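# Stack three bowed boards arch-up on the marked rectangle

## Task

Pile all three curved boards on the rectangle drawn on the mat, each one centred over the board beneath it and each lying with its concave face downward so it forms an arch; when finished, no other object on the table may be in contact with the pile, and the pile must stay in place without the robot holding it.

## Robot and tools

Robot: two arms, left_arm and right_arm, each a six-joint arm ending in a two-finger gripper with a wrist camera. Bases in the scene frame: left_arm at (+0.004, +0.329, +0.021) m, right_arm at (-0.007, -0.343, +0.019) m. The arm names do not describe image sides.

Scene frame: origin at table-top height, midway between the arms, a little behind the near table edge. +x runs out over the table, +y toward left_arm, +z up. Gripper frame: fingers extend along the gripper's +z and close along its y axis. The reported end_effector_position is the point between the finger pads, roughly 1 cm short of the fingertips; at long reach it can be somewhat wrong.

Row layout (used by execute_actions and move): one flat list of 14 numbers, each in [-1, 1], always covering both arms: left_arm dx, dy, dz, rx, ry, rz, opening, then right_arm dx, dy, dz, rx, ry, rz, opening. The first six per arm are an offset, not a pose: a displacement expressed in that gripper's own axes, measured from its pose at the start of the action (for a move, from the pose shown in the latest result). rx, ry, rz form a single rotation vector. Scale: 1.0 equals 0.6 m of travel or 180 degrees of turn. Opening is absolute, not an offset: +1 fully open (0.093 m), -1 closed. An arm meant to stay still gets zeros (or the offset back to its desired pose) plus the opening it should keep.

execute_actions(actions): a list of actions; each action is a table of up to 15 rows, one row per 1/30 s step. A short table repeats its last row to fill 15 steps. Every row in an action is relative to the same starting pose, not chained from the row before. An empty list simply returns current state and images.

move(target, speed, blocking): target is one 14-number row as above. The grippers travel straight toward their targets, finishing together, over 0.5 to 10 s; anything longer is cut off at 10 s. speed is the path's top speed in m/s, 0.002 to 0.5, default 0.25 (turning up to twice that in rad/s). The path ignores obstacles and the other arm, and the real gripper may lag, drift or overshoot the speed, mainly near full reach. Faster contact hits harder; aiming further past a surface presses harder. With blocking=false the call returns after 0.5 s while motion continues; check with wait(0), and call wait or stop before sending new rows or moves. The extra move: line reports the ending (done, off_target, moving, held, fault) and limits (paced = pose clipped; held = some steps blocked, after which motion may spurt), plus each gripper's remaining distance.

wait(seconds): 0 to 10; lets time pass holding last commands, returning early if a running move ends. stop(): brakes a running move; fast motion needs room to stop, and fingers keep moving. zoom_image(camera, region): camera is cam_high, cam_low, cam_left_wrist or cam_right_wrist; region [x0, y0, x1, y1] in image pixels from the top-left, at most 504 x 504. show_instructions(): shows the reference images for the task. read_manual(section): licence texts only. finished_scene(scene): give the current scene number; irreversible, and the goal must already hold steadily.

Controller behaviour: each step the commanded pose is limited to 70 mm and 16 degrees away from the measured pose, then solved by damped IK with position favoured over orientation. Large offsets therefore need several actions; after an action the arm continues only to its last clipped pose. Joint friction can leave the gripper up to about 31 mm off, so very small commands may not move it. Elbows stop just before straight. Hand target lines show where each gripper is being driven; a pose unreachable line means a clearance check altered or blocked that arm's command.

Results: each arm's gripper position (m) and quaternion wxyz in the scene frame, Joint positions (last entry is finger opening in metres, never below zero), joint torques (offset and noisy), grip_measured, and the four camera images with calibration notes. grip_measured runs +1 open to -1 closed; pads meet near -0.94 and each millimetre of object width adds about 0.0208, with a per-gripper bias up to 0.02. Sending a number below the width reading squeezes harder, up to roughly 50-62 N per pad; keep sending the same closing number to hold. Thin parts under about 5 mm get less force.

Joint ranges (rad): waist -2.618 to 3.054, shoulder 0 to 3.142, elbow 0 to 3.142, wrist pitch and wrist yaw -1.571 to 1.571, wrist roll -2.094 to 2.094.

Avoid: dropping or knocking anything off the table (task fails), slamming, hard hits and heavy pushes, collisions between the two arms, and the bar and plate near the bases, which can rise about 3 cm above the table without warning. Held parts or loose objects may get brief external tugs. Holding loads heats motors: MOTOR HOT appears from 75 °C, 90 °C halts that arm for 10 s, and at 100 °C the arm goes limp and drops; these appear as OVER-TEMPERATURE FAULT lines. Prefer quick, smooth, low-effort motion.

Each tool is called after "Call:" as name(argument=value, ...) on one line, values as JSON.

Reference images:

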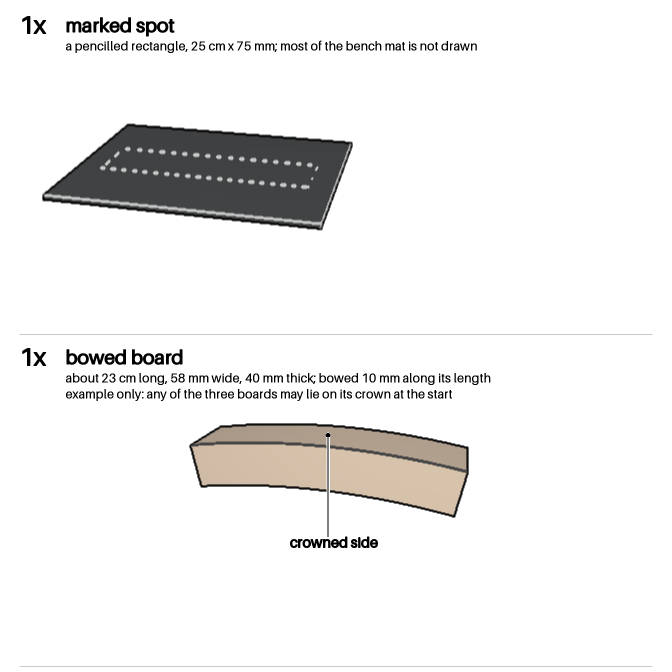

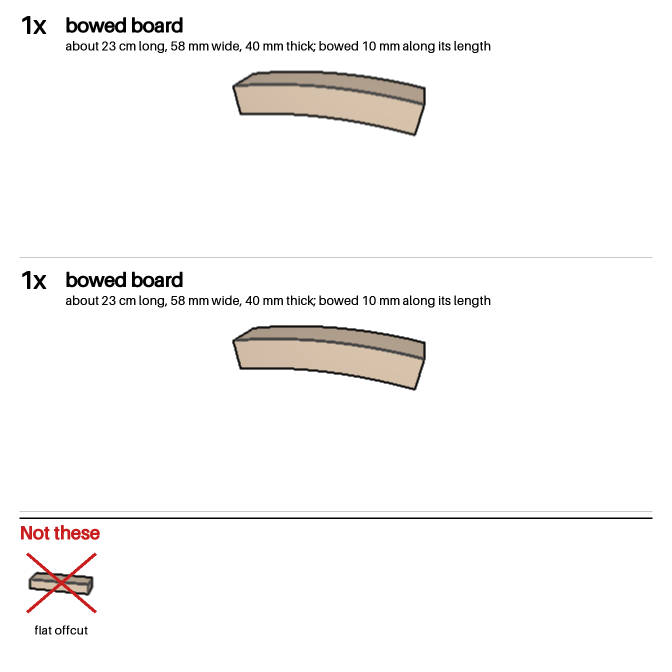

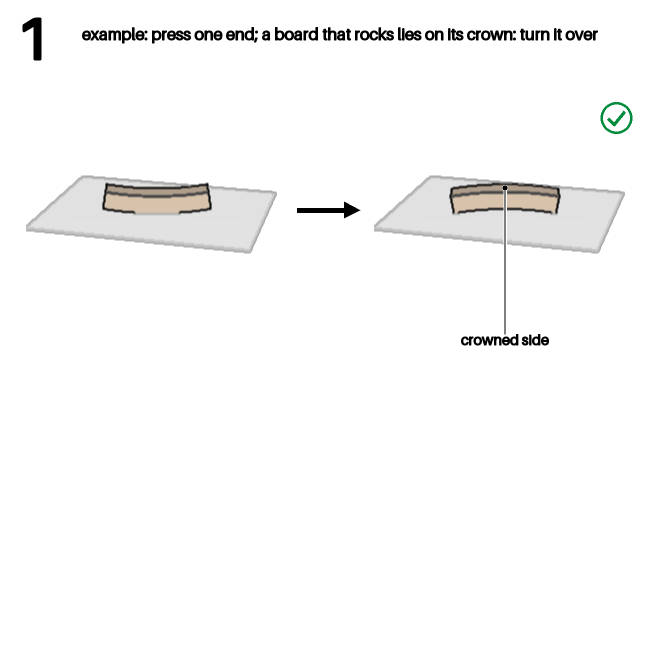

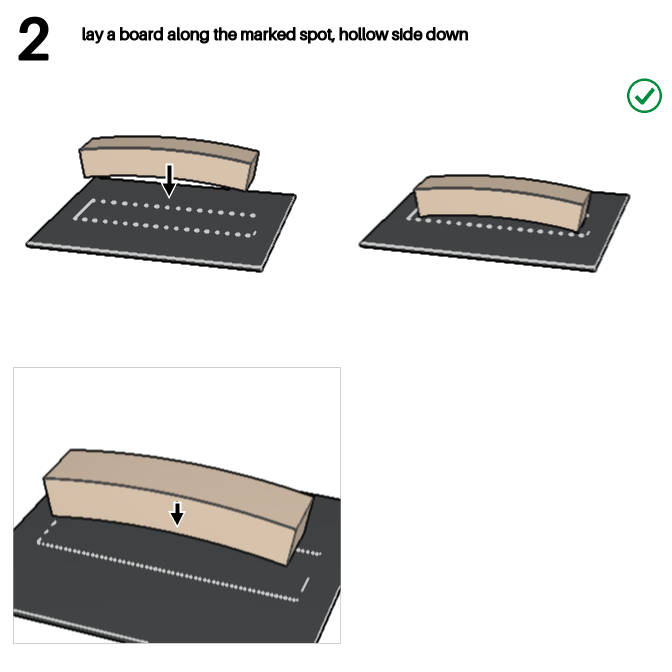

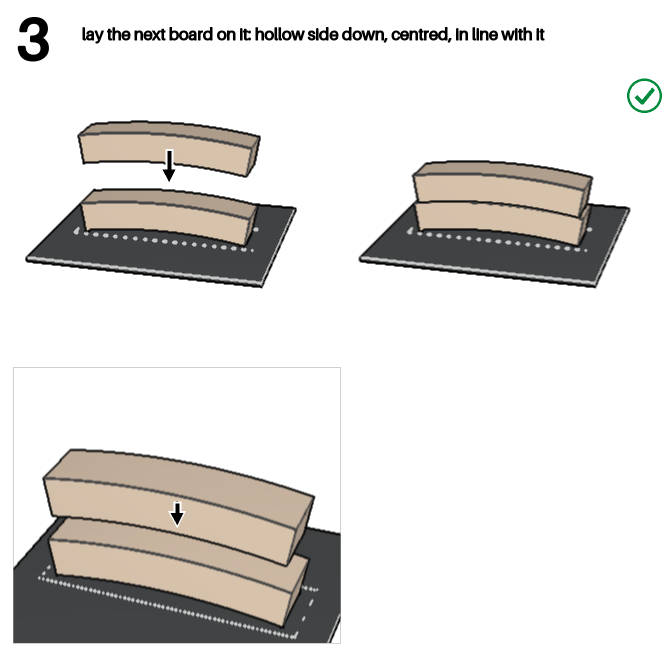

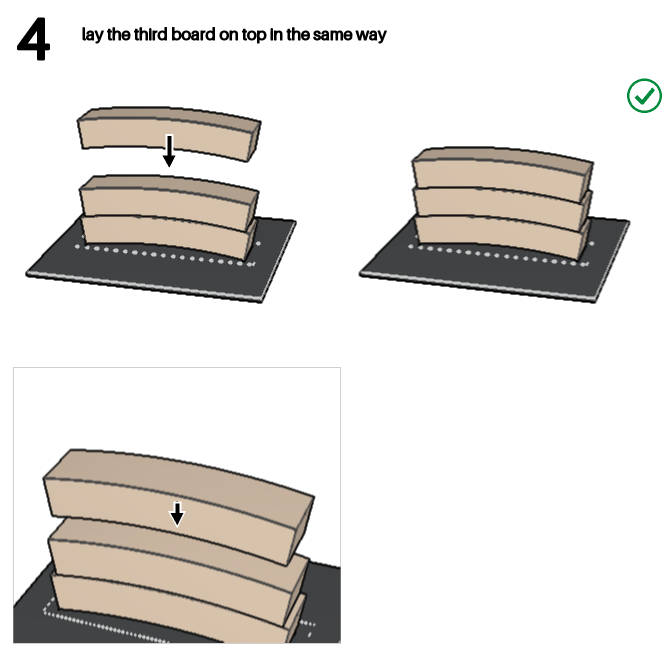

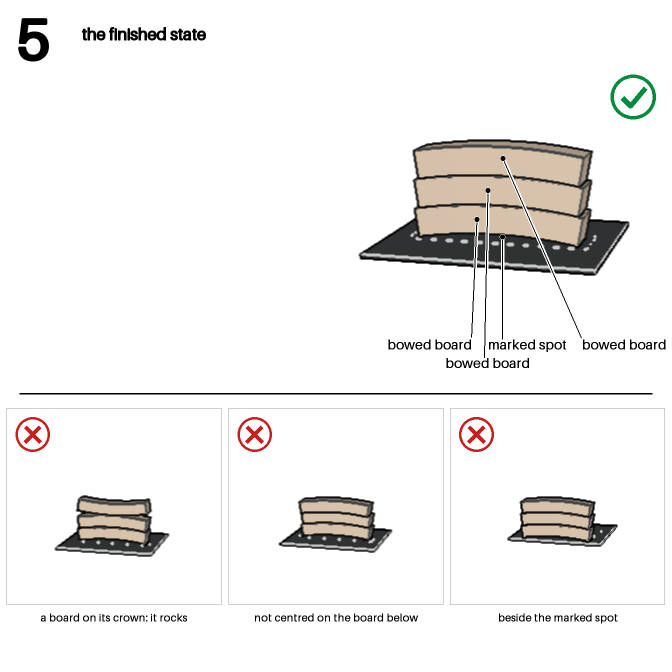

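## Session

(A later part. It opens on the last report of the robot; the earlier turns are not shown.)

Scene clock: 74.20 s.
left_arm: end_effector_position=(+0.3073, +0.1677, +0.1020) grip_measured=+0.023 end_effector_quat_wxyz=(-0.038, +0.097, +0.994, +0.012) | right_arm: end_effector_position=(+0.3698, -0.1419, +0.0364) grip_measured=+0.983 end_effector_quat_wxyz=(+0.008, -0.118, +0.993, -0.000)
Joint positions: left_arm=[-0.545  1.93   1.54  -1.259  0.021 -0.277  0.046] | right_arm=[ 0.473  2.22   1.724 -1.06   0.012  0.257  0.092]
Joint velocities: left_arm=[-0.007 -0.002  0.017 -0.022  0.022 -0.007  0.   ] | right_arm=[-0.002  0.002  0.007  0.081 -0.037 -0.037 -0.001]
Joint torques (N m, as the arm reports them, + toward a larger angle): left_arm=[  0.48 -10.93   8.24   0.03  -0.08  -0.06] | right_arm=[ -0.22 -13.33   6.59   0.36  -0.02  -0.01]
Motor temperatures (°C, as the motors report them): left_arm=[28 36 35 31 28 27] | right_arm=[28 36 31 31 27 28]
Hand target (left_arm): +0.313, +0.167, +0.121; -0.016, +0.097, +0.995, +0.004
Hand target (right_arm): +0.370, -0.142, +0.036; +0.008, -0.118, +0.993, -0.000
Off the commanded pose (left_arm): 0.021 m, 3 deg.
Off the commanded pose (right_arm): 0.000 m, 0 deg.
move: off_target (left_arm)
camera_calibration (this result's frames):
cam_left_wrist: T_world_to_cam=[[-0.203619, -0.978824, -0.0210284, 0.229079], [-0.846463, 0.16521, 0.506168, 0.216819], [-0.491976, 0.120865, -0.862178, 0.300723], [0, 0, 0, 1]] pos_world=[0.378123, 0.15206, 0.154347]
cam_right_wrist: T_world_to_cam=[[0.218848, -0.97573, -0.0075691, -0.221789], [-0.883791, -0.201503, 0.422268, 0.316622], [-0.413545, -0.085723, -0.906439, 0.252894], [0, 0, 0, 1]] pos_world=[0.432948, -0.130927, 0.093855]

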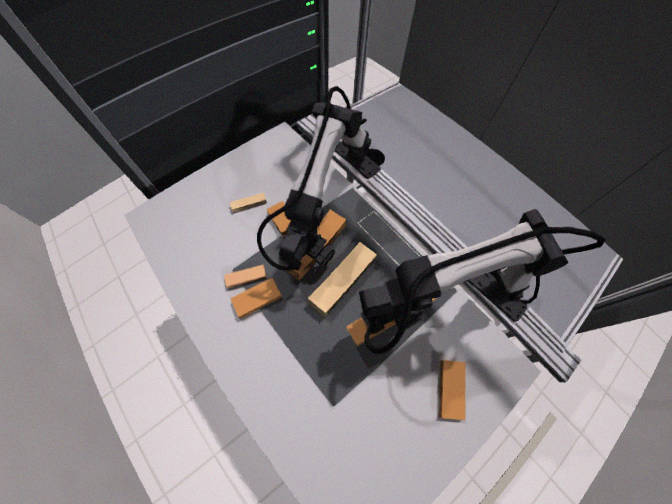

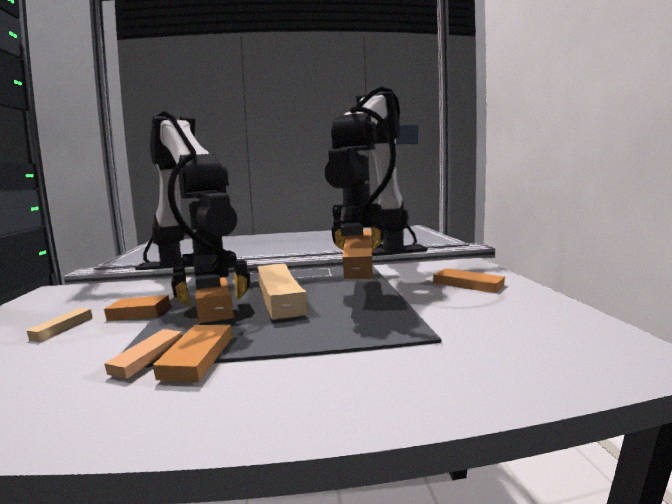

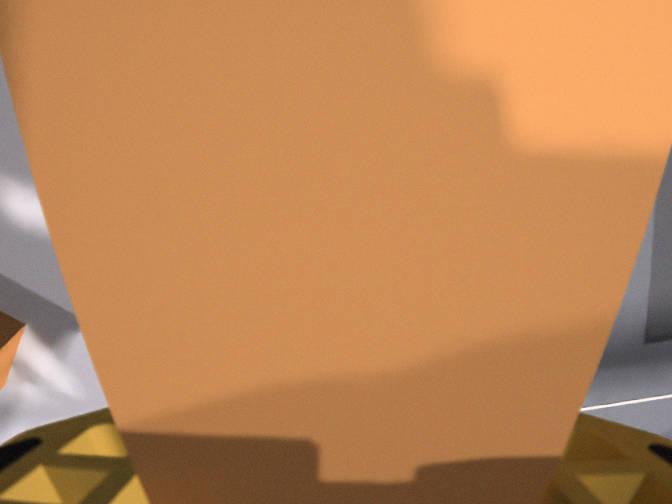

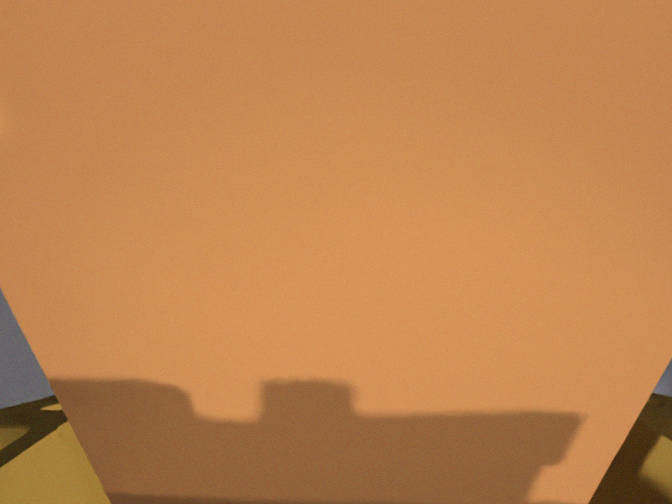

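Call:
move(target=[0.24,-0.353,-0.04,0,-0.02,0.438,0.0,0,0,0,0,0,0,1], speed=0.15)

Scene clock: 85.97 s.
left_arm: end_effector_position=(+0.1313, -0.0058, +0.1202) grip_measured=+0.023 end_effector_quat_wxyz=(-0.018, +0.701, +0.712, -0.003) | right_arm: end_effector_position=(+0.3698, -0.1419, +0.0364) grip_measured=+0.983 end_effector_quat_wxyz=(+0.008, -0.118, +0.993, -0.000)
Joint positions: left_arm=[-1.26   1.917  1.612 -1.285  0.032  0.367  0.046] | right_arm=[ 0.473  2.22   1.724 -1.06   0.012  0.257  0.092]
Joint velocities: left_arm=[-0.002  0.007 -0.002 -0.081  0.022  0.022  0.   ] | right_arm=[ 0.002  0.002 -0.002  0.037 -0.007  0.081 -0.002]
Joint torques (N m, as the arm reports them, + toward a larger angle): left_arm=[-0.6  -9.25  8.54  0.17  0.08 -0.03] | right_arm=[ -0.25 -13.39   6.43   0.35  -0.02  -0.01]
Motor temperatures (°C, as the motors report them): left_arm=[28 39 36 31 28 27] | right_arm=[28 39 31 31 27 28]
Hand target (left_arm): +0.130, -0.012, +0.133; -0.007, +0.707, +0.707, -0.013
Hand target (right_arm): +0.370, -0.142, +0.036; +0.008, -0.118, +0.993, -0.000
Off the commanded pose (left_arm): 0.016 m, 2 deg.
Off the commanded pose (right_arm): 0.000 m, 0 deg.
move: off_target (left_arm)
camera_calibration (this result's frames):
cam_left_wrist: T_world_to_cam=[[-0.999643, -0.00687193, 0.0258183, 0.128339], [0.00565771, 0.889991, 0.455942, -0.014367], [-0.0261113, 0.455925, -0.889635, 0.19488], [0, 0, 0, 1]] pos_world=[0.133463, -0.0751825, 0.176609]
cam_right_wrist: T_world_to_cam=[[0.218848, -0.97573, -0.0075691, -0.221789], [-0.883791, -0.201503, 0.422268, 0.316622], [-0.413545, -0.085723, -0.906439, 0.252894], [0, 0, 0, 1]] pos_world=[0.432948, -0.130927, 0.093855]

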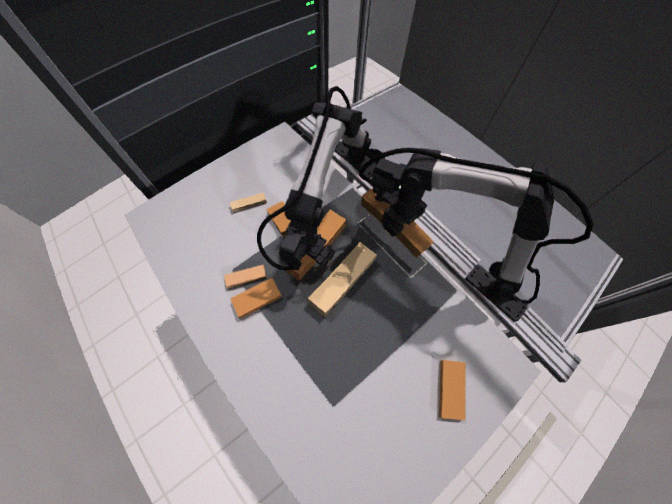

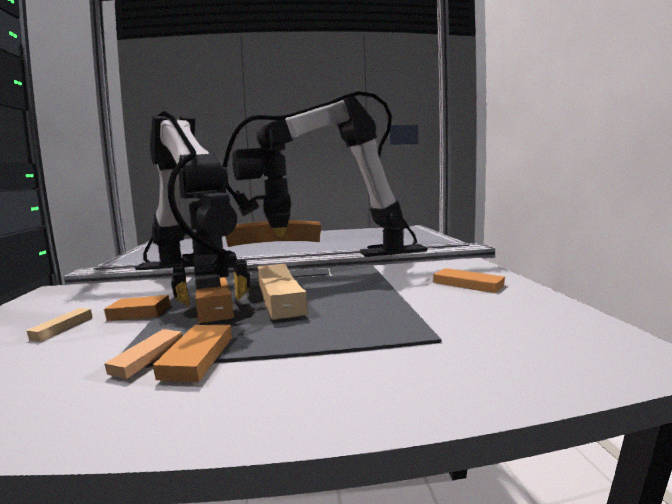

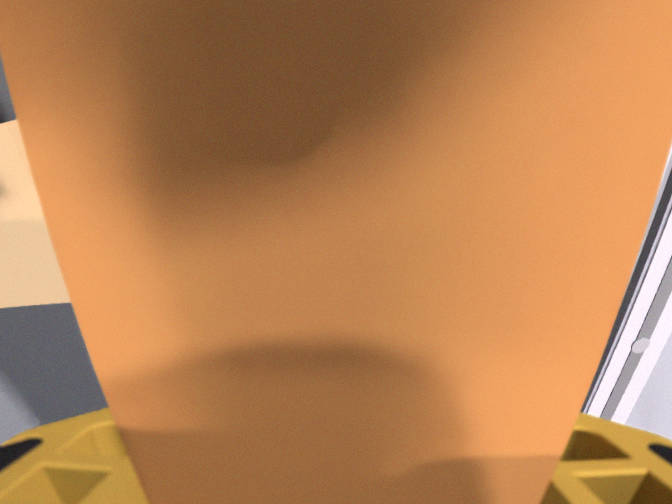

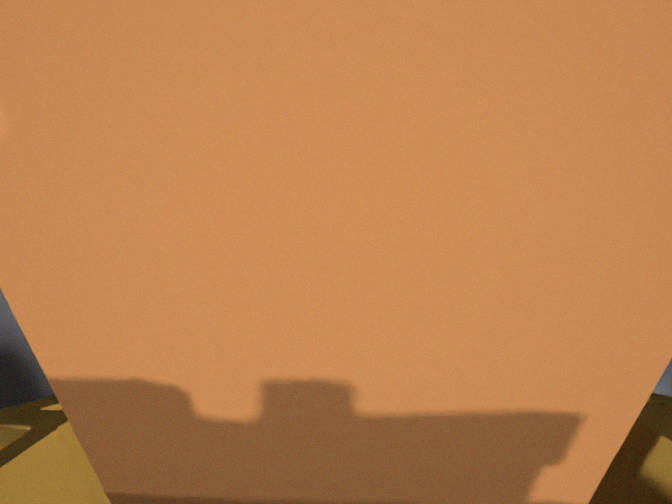

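Call:
move(target=[0.038,0,0.108,0,-0.01,0,0.0,0,0,0,0,0,0,1], speed=0.06)

Call:
zoom_image(camera="cam_high", region=[320, 170, 480, 300])

Call:
zoom_image(camera="cam_low", region=[200, 220, 360, 300])

Scene clock: 90.60 s.
left_arm: end_effector_position=(+0.1235, +0.0242, +0.0451) grip_measured=+0.023 end_effector_quat_wxyz=(-0.031, +0.703, +0.710, +0.001) | right_arm: end_effector_position=(+0.3698, -0.1419, +0.0364) grip_measured=+0.983 end_effector_quat_wxyz=(+0.008, -0.118, +0.993, -0.000)
Joint positions: left_arm=[-1.25   1.895  1.273 -0.996  0.032  0.383  0.046] | right_arm=[ 0.473  2.22   1.724 -1.06   0.012  0.257  0.092]
Joint velocities: left_arm=[-0.002  0.002 -0.007 -0.022 -0.022 -0.066 -0.002] | right_arm=[-0.007  0.007  0.002 -0.007 -0.066  0.022 -0.001]
Joint torques (N m, as the arm reports them, + toward a larger angle): left_arm=[  0.97 -11.06   5.22   0.43   0.05  -0.02] | right_arm=[ -0.14 -13.36   6.5    0.36   0.04   0.01]
Motor temperatures (°C, as the motors report them): left_arm=[28 40 36 31 28 27] | right_arm=[28 40 31 30 27 28]
Hand target (left_arm): +0.128, +0.019, +0.056; -0.007, +0.701, +0.713, -0.014
Hand target (right_arm): +0.370, -0.142, +0.036; +0.008, -0.118, +0.993, -0.000
Off the commanded pose (left_arm): 0.013 m, 3 deg.
Off the commanded pose (right_arm): 0.000 m, 0 deg.
move: off_target (left_arm)
camera_calibration (this result's frames):
cam_left_wrist: T_world_to_cam=[[-0.999326, -0.00149052, 0.036674, 0.121996], [0.0162062, 0.878586, 0.47731, -0.00874125], [-0.0329327, 0.477583, -0.877969, 0.114036], [0, 0, 0, 1]] pos_world=[0.125811, -0.0465998, 0.0998183]
cam_right_wrist: T_world_to_cam=[[0.218848, -0.97573, -0.0075691, -0.221789], [-0.883791, -0.201503, 0.422268, 0.316622], [-0.413545, -0.085723, -0.906439, 0.252894], [0, 0, 0, 1]] pos_world=[0.432948, -0.130927, 0.093855]

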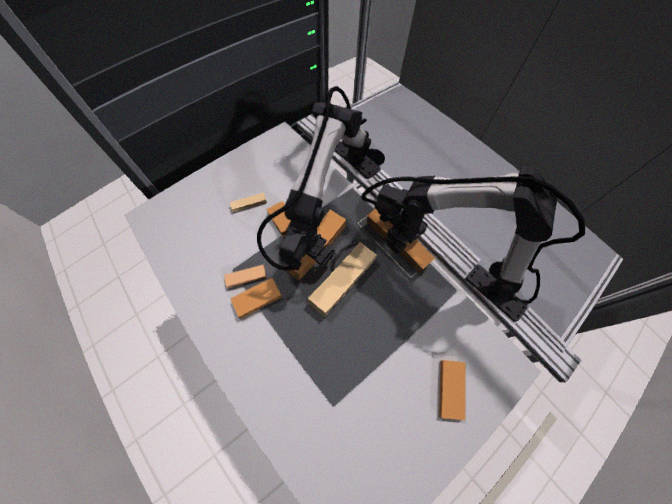

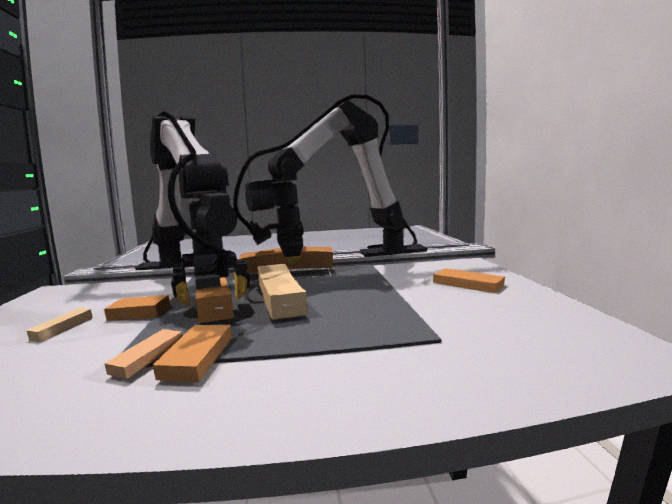

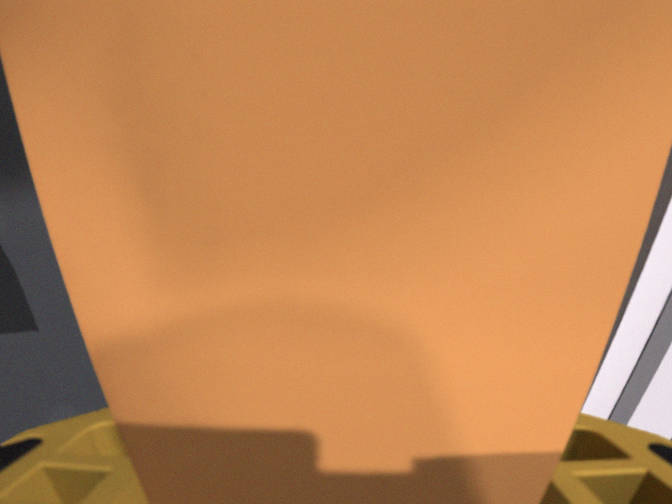

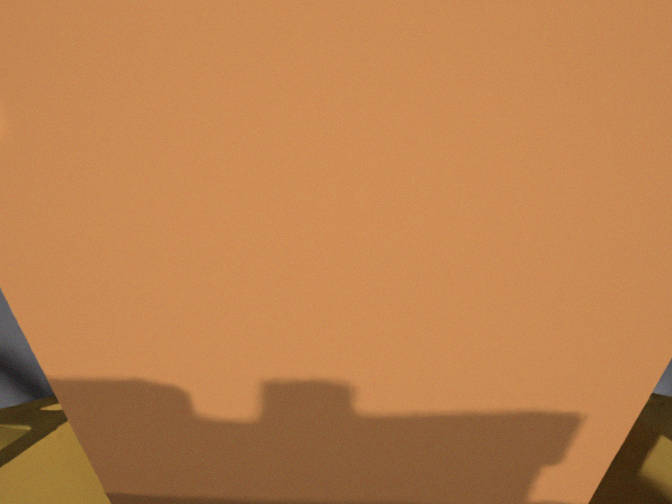

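Region (320, 170, 480, 300) of cam_high's 672x504 image, scaled by 3.150, with more detail than that image has; it fills the top 410 rows of this view, and the rest is white.

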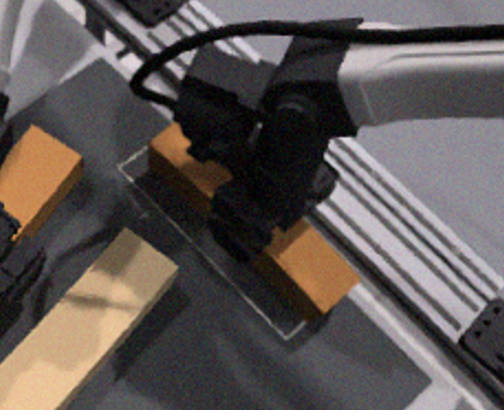

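Region (200, 220, 360, 300) of cam_low's 672x504 image, scaled by 3.150, with more detail than that image has.

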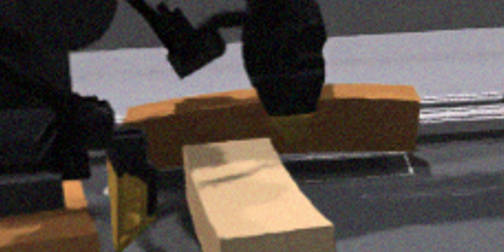

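Call:
move(target=[-0.03,0.02,-0.005,0,-0.015,0,0.0,0,0,0,0,0,0,1], speed=0.03)

Call:
zoom_image(camera="cam_high", region=[320, 170, 480, 300])

Call:
zoom_image(camera="cam_low", region=[200, 220, 360, 300])

Scene clock: 99.00 s.
left_arm: end_effector_position=(+0.1272, +0.0213, +0.0371) grip_measured=+0.023 end_effector_quat_wxyz=(-0.038, +0.705, +0.708, +0.002) | right_arm: end_effector_position=(+0.3698, -0.1419, +0.0364) grip_measured=+0.983 end_effector_quat_wxyz=(+0.008, -0.118, +0.993, -0.000)
Joint positions: left_arm=[-1.242  1.934  1.292 -0.991  0.036  0.397  0.046] | right_arm=[ 0.473  2.22   1.724 -1.06   0.012  0.257  0.092]
Joint velocities: left_arm=[-0.002 -0.017  0.022  0.037  0.037  0.007 -0.001] | right_arm=[ 0.017 -0.002 -0.012  0.007 -0.022 -0.037  0.   ]
Joint torques (N m, as the arm reports them, + toward a larger angle): left_arm=[ 1.12 -8.85  8.23  0.33  0.11 -0.05] | right_arm=[ -0.2  -13.25   6.6    0.39  -0.01   0.06]
Motor temperatures (°C, as the motors report them): left_arm=[28 43 36 31 28 27] | right_arm=[28 42 32 30 27 28]
Hand target (left_arm): +0.136, +0.007, +0.047; -0.014, +0.703, +0.711, -0.015
Hand target (right_arm): +0.370, -0.142, +0.036; +0.008, -0.118, +0.993, -0.000
Off the commanded pose (left_arm): 0.020 m, 3 deg.
Off the commanded pose (right_arm): 0.000 m, 0 deg.
move: off_target (left_arm)
camera_calibration (this result's frames):
cam_left_wrist: T_world_to_cam=[[-0.998908, 0.00251278, 0.0466459, 0.125506], [0.0249618, 0.872746, 0.487537, -0.00382714], [-0.0394849, 0.488169, -0.871856, 0.108886], [0, 0, 0, 1]] pos_world=[0.129764, -0.0501302, 0.0909448]
cam_right_wrist: T_world_to_cam=[[0.218848, -0.97573, -0.0075691, -0.221789], [-0.883791, -0.201503, 0.422268, 0.316622], [-0.413545, -0.085723, -0.906439, 0.252894], [0, 0, 0, 1]] pos_world=[0.432948, -0.130927, 0.093855]

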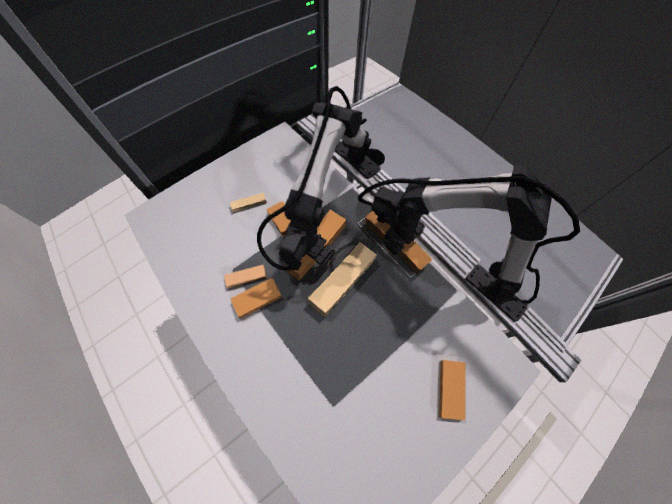

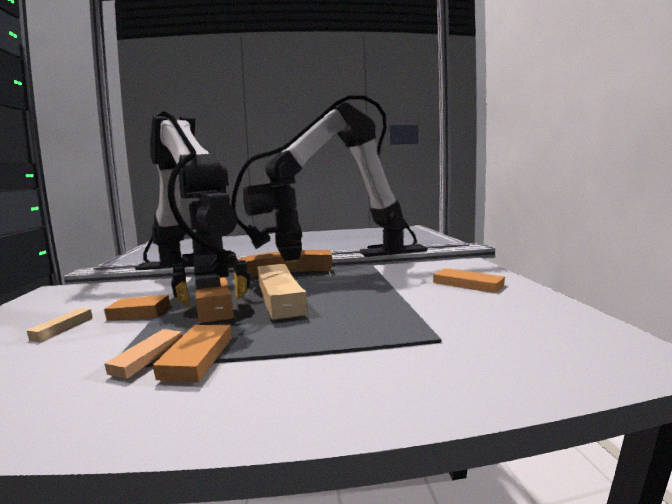

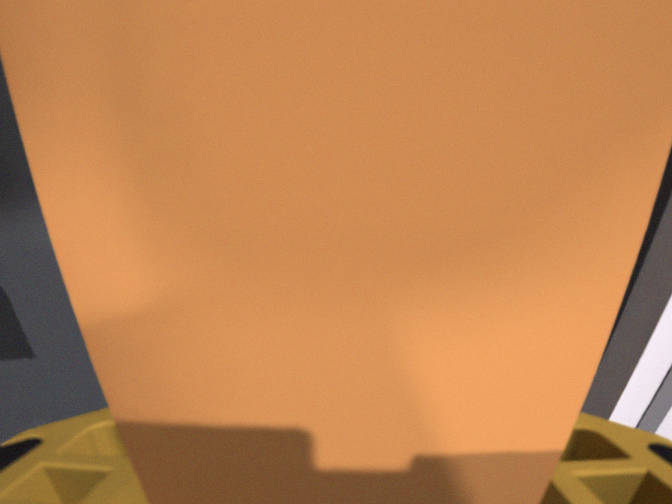

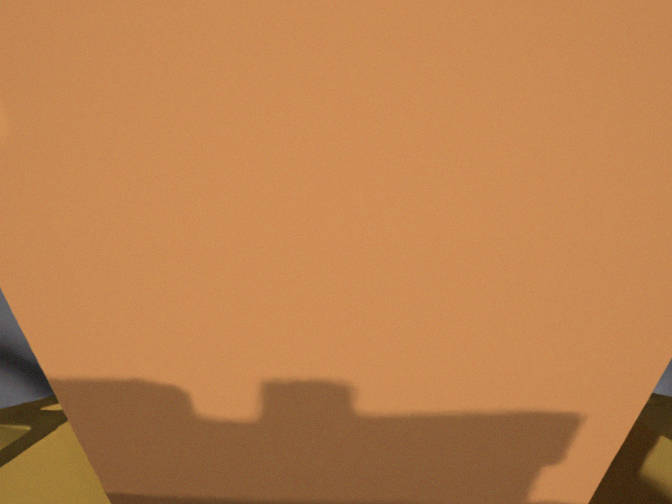

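Region (320, 170, 480, 300) of cam_high's 672x504 image, scaled by 3.150, with more detail than that image has; it fills the top 410 rows of this view, and the rest is white.

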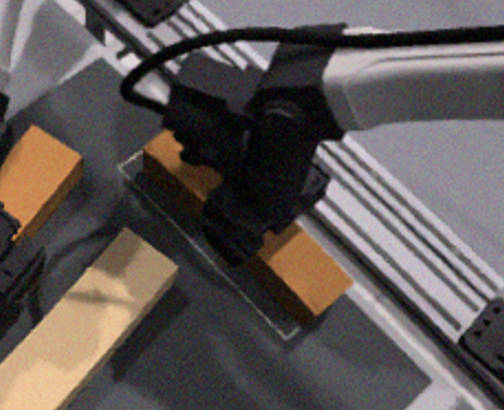

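Region (200, 220, 360, 300) of cam_low's 672x504 image, scaled by 3.150, with more detail than that image has.

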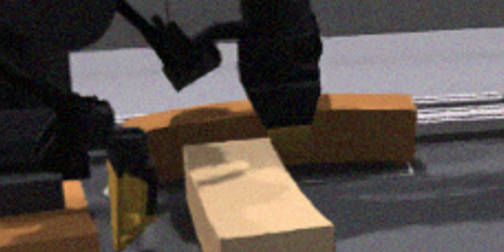

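Call:
move(target=[-0.05,0.02,-0.04,0,-0.02,0,0.0,0,0,0,0,0,0,1], speed=0.04)

Call:
zoom_image(camera="cam_high", region=[320, 170, 480, 300])

Call:
zoom_image(camera="cam_low", region=[200, 220, 360, 300])

Scene clock: 102.67 s.
left_arm: end_effector_position=(+0.1360, -0.0042, +0.0476) grip_measured=+0.023 end_effector_quat_wxyz=(-0.023, +0.707, +0.707, -0.010) | right_arm: end_effector_position=(+0.3698, -0.1419, +0.0364) grip_measured=+0.983 end_effector_quat_wxyz=(+0.008, -0.118, +0.993, -0.000)
Joint positions: left_arm=[-1.242  1.981  1.406 -1.02   0.047  0.401  0.046] | right_arm=[ 0.473  2.22   1.724 -1.06   0.012  0.257  0.092]
Joint velocities: left_arm=[ 0.012 -0.002  0.002 -0.037 -0.007  0.022 -0.   ] | right_arm=[ 0.027 -0.007 -0.012  0.007 -0.066 -0.022  0.   ]
Joint torques (N m, as the arm reports them, + toward a larger angle): left_arm=[ 1.   -9.41  8.25  0.07  0.13 -0.04] | right_arm=[ -0.14 -13.38   6.48   0.37  -0.02   0.03]
Motor temperatures (°C, as the motors report them): left_arm=[28 43 36 31 28 27] | right_arm=[28 43 32 30 27 28]
Hand target (left_arm): +0.141, -0.010, +0.059; -0.015, +0.704, +0.709, -0.020
Hand target (right_arm): +0.370, -0.142, +0.036; +0.008, -0.118, +0.993, -0.000
Off the commanded pose (left_arm): 0.013 m, 1 deg.
Off the commanded pose (right_arm): 0.000 m, 0 deg.
move: off_target (left_arm)
camera_calibration (this result's frames):
cam_left_wrist: T_world_to_cam=[[-0.999099, 0.00790304, 0.0416904, 0.134087], [0.0259574, 0.891057, 0.453148, 0.0147295], [-0.0335673, 0.453822, -0.89046, 0.130745], [0, 0, 0, 1]] pos_world=[0.137973, -0.0735196, 0.104159]
cam_right_wrist: T_world_to_cam=[[0.218848, -0.97573, -0.0075691, -0.221789], [-0.883791, -0.201503, 0.422268, 0.316622], [-0.413545, -0.085723, -0.906439, 0.252894], [0, 0, 0, 1]] pos_world=[0.432948, -0.130927, 0.093855]

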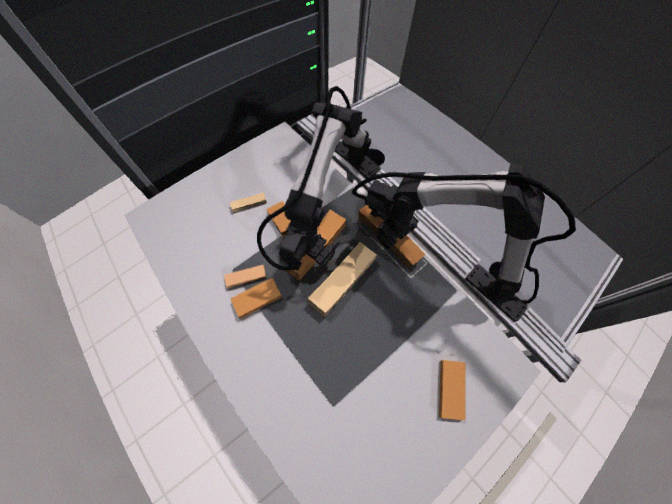

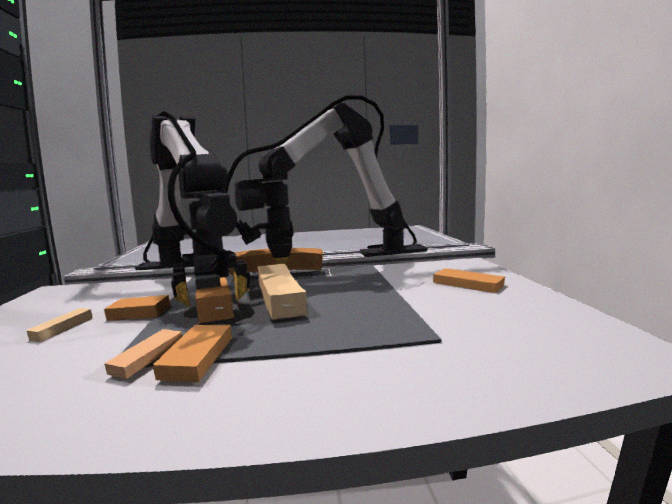

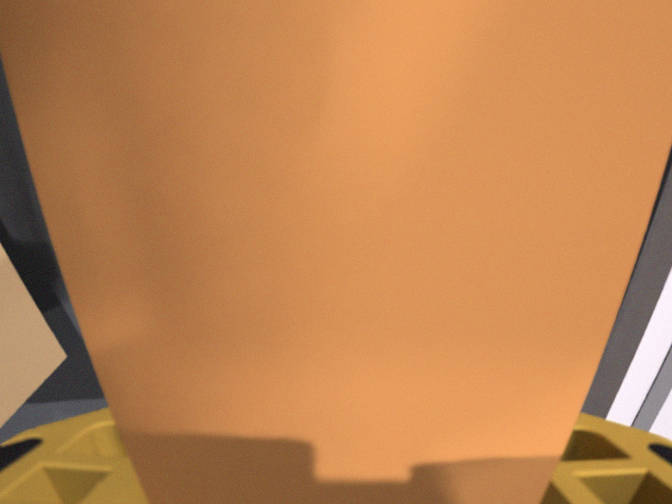

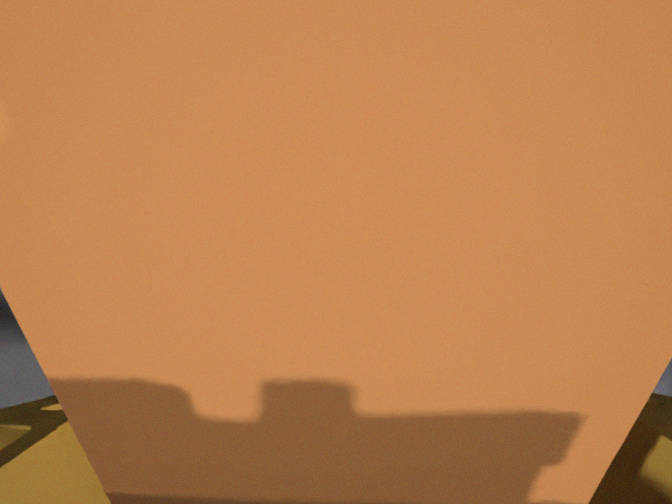

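Region (320, 170, 480, 300) of cam_high's 672x504 image, scaled by 3.150, with more detail than that image has; it fills the top 410 rows of this view, and the rest is white.

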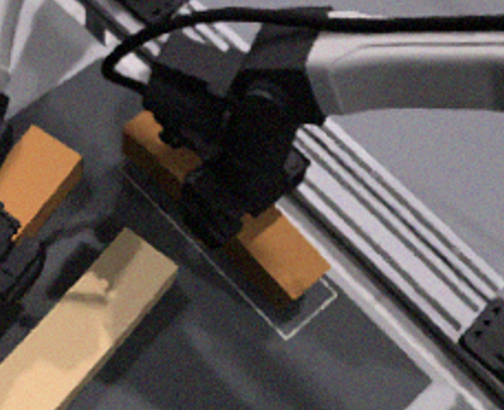

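Region (200, 220, 360, 300) of cam_low's 672x504 image, scaled by 3.150, with more detail than that image has.

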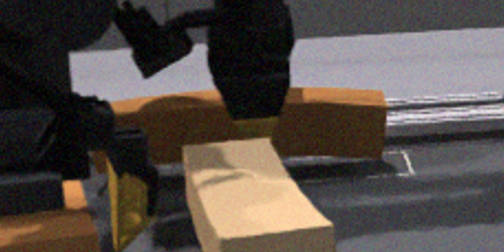

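Call:
move(target=[0.012,0,0.02,0,-0.01,0,0.0,0,0,0,0,0,0,1], speed=0.03)

Call:
zoom_image(camera="cam_high", region=[320, 170, 480, 300])

Call:
zoom_image(camera="cam_low", region=[200, 220, 360, 300])

Scene clock: 107.23 s.
left_arm: end_effector_position=(+0.1315, +0.0062, +0.0328) grip_measured=+0.023 end_effector_quat_wxyz=(-0.028, +0.708, +0.706, -0.009) | right_arm: end_effector_position=(+0.3698, -0.1419, +0.0364) grip_measured=+0.983 end_effector_quat_wxyz=(+0.008, -0.118, +0.993, -0.000)
Joint positions: left_arm=[-1.242  1.972  1.329 -0.963  0.049  0.404  0.046] | right_arm=[ 0.473  2.22   1.724 -1.06   0.012  0.257  0.092]
Joint velocities: left_arm=[-0.007 -0.002 -0.017 -0.081  0.022 -0.007 -0.001] | right_arm=[ 0.012 -0.007 -0.012 -0.066  0.051 -0.066  0.001]
Joint torques (N m, as the arm reports them, + toward a larger angle): left_arm=[  1.03 -10.46   4.34   0.57   0.1   -0.05] | right_arm=[ -0.23 -13.28   6.63   0.31  -0.04  -0.01]
Motor temperatures (°C, as the motors report them): left_arm=[28 43 36 31 28 27] | right_arm=[28 43 32 30 27 28]
Hand target (left_arm): +0.135, +0.003, +0.036; -0.012, +0.706, +0.707, -0.021
Hand target (right_arm): +0.370, -0.142, +0.036; +0.008, -0.118, +0.993, -0.000
Off the commanded pose (left_arm): 0.006 m, 2 deg.
Off the commanded pose (right_arm): 0.000 m, 0 deg.
move: done
camera_calibration (this result's frames):
cam_left_wrist: T_world_to_cam=[[-0.998815, 0.0103366, 0.0475576, 0.129884], [0.0311438, 0.886658, 0.461375, 0.0113468], [-0.0373983, 0.46231, -0.88593, 0.11303], [0, 0, 0, 1]] pos_world=[0.133604, -0.0636581, 0.0887243]
cam_right_wrist: T_world_to_cam=[[0.218848, -0.97573, -0.0075691, -0.221789], [-0.883791, -0.201503, 0.422268, 0.316622], [-0.413545, -0.085723, -0.906439, 0.252894], [0, 0, 0, 1]] pos_world=[0.432948, -0.130927, 0.093855]

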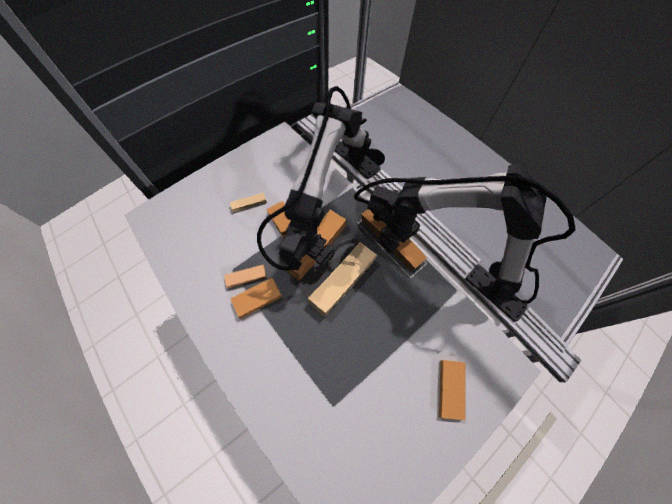

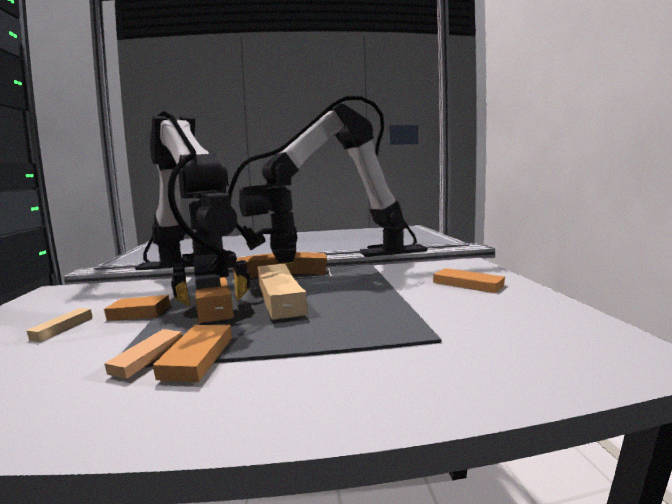

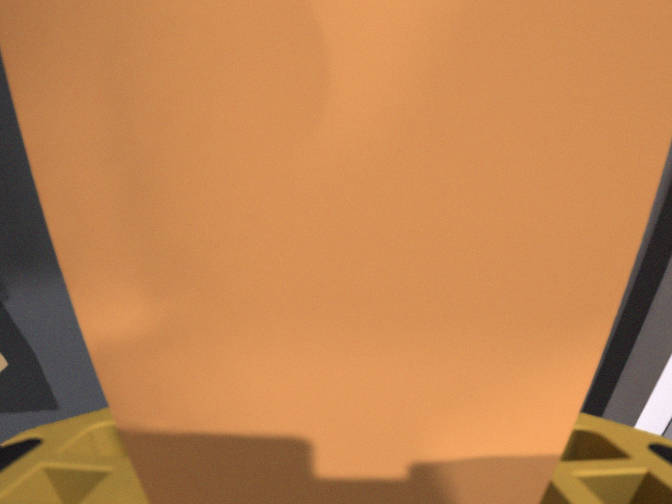

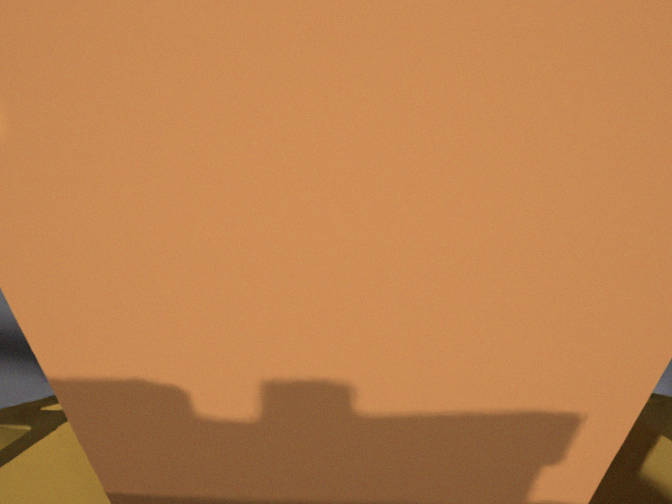

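Region (320, 170, 480, 300) of cam_high's 672x504 image, scaled by 3.150, with more detail than that image has; it fills the top 410 rows of this view, and the rest is white.

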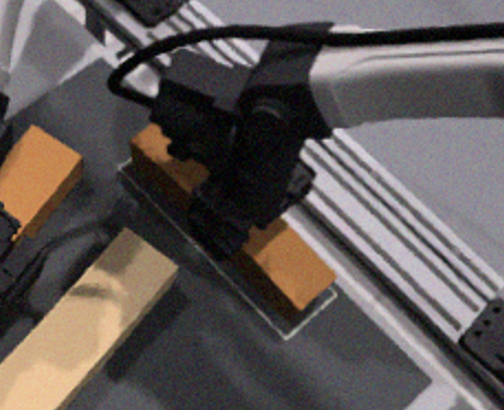

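Region (200, 220, 360, 300) of cam_low's 672x504 image, scaled by 3.150, with more detail than that image has.

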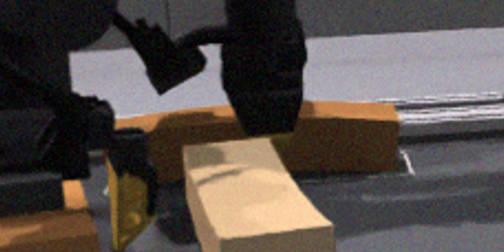

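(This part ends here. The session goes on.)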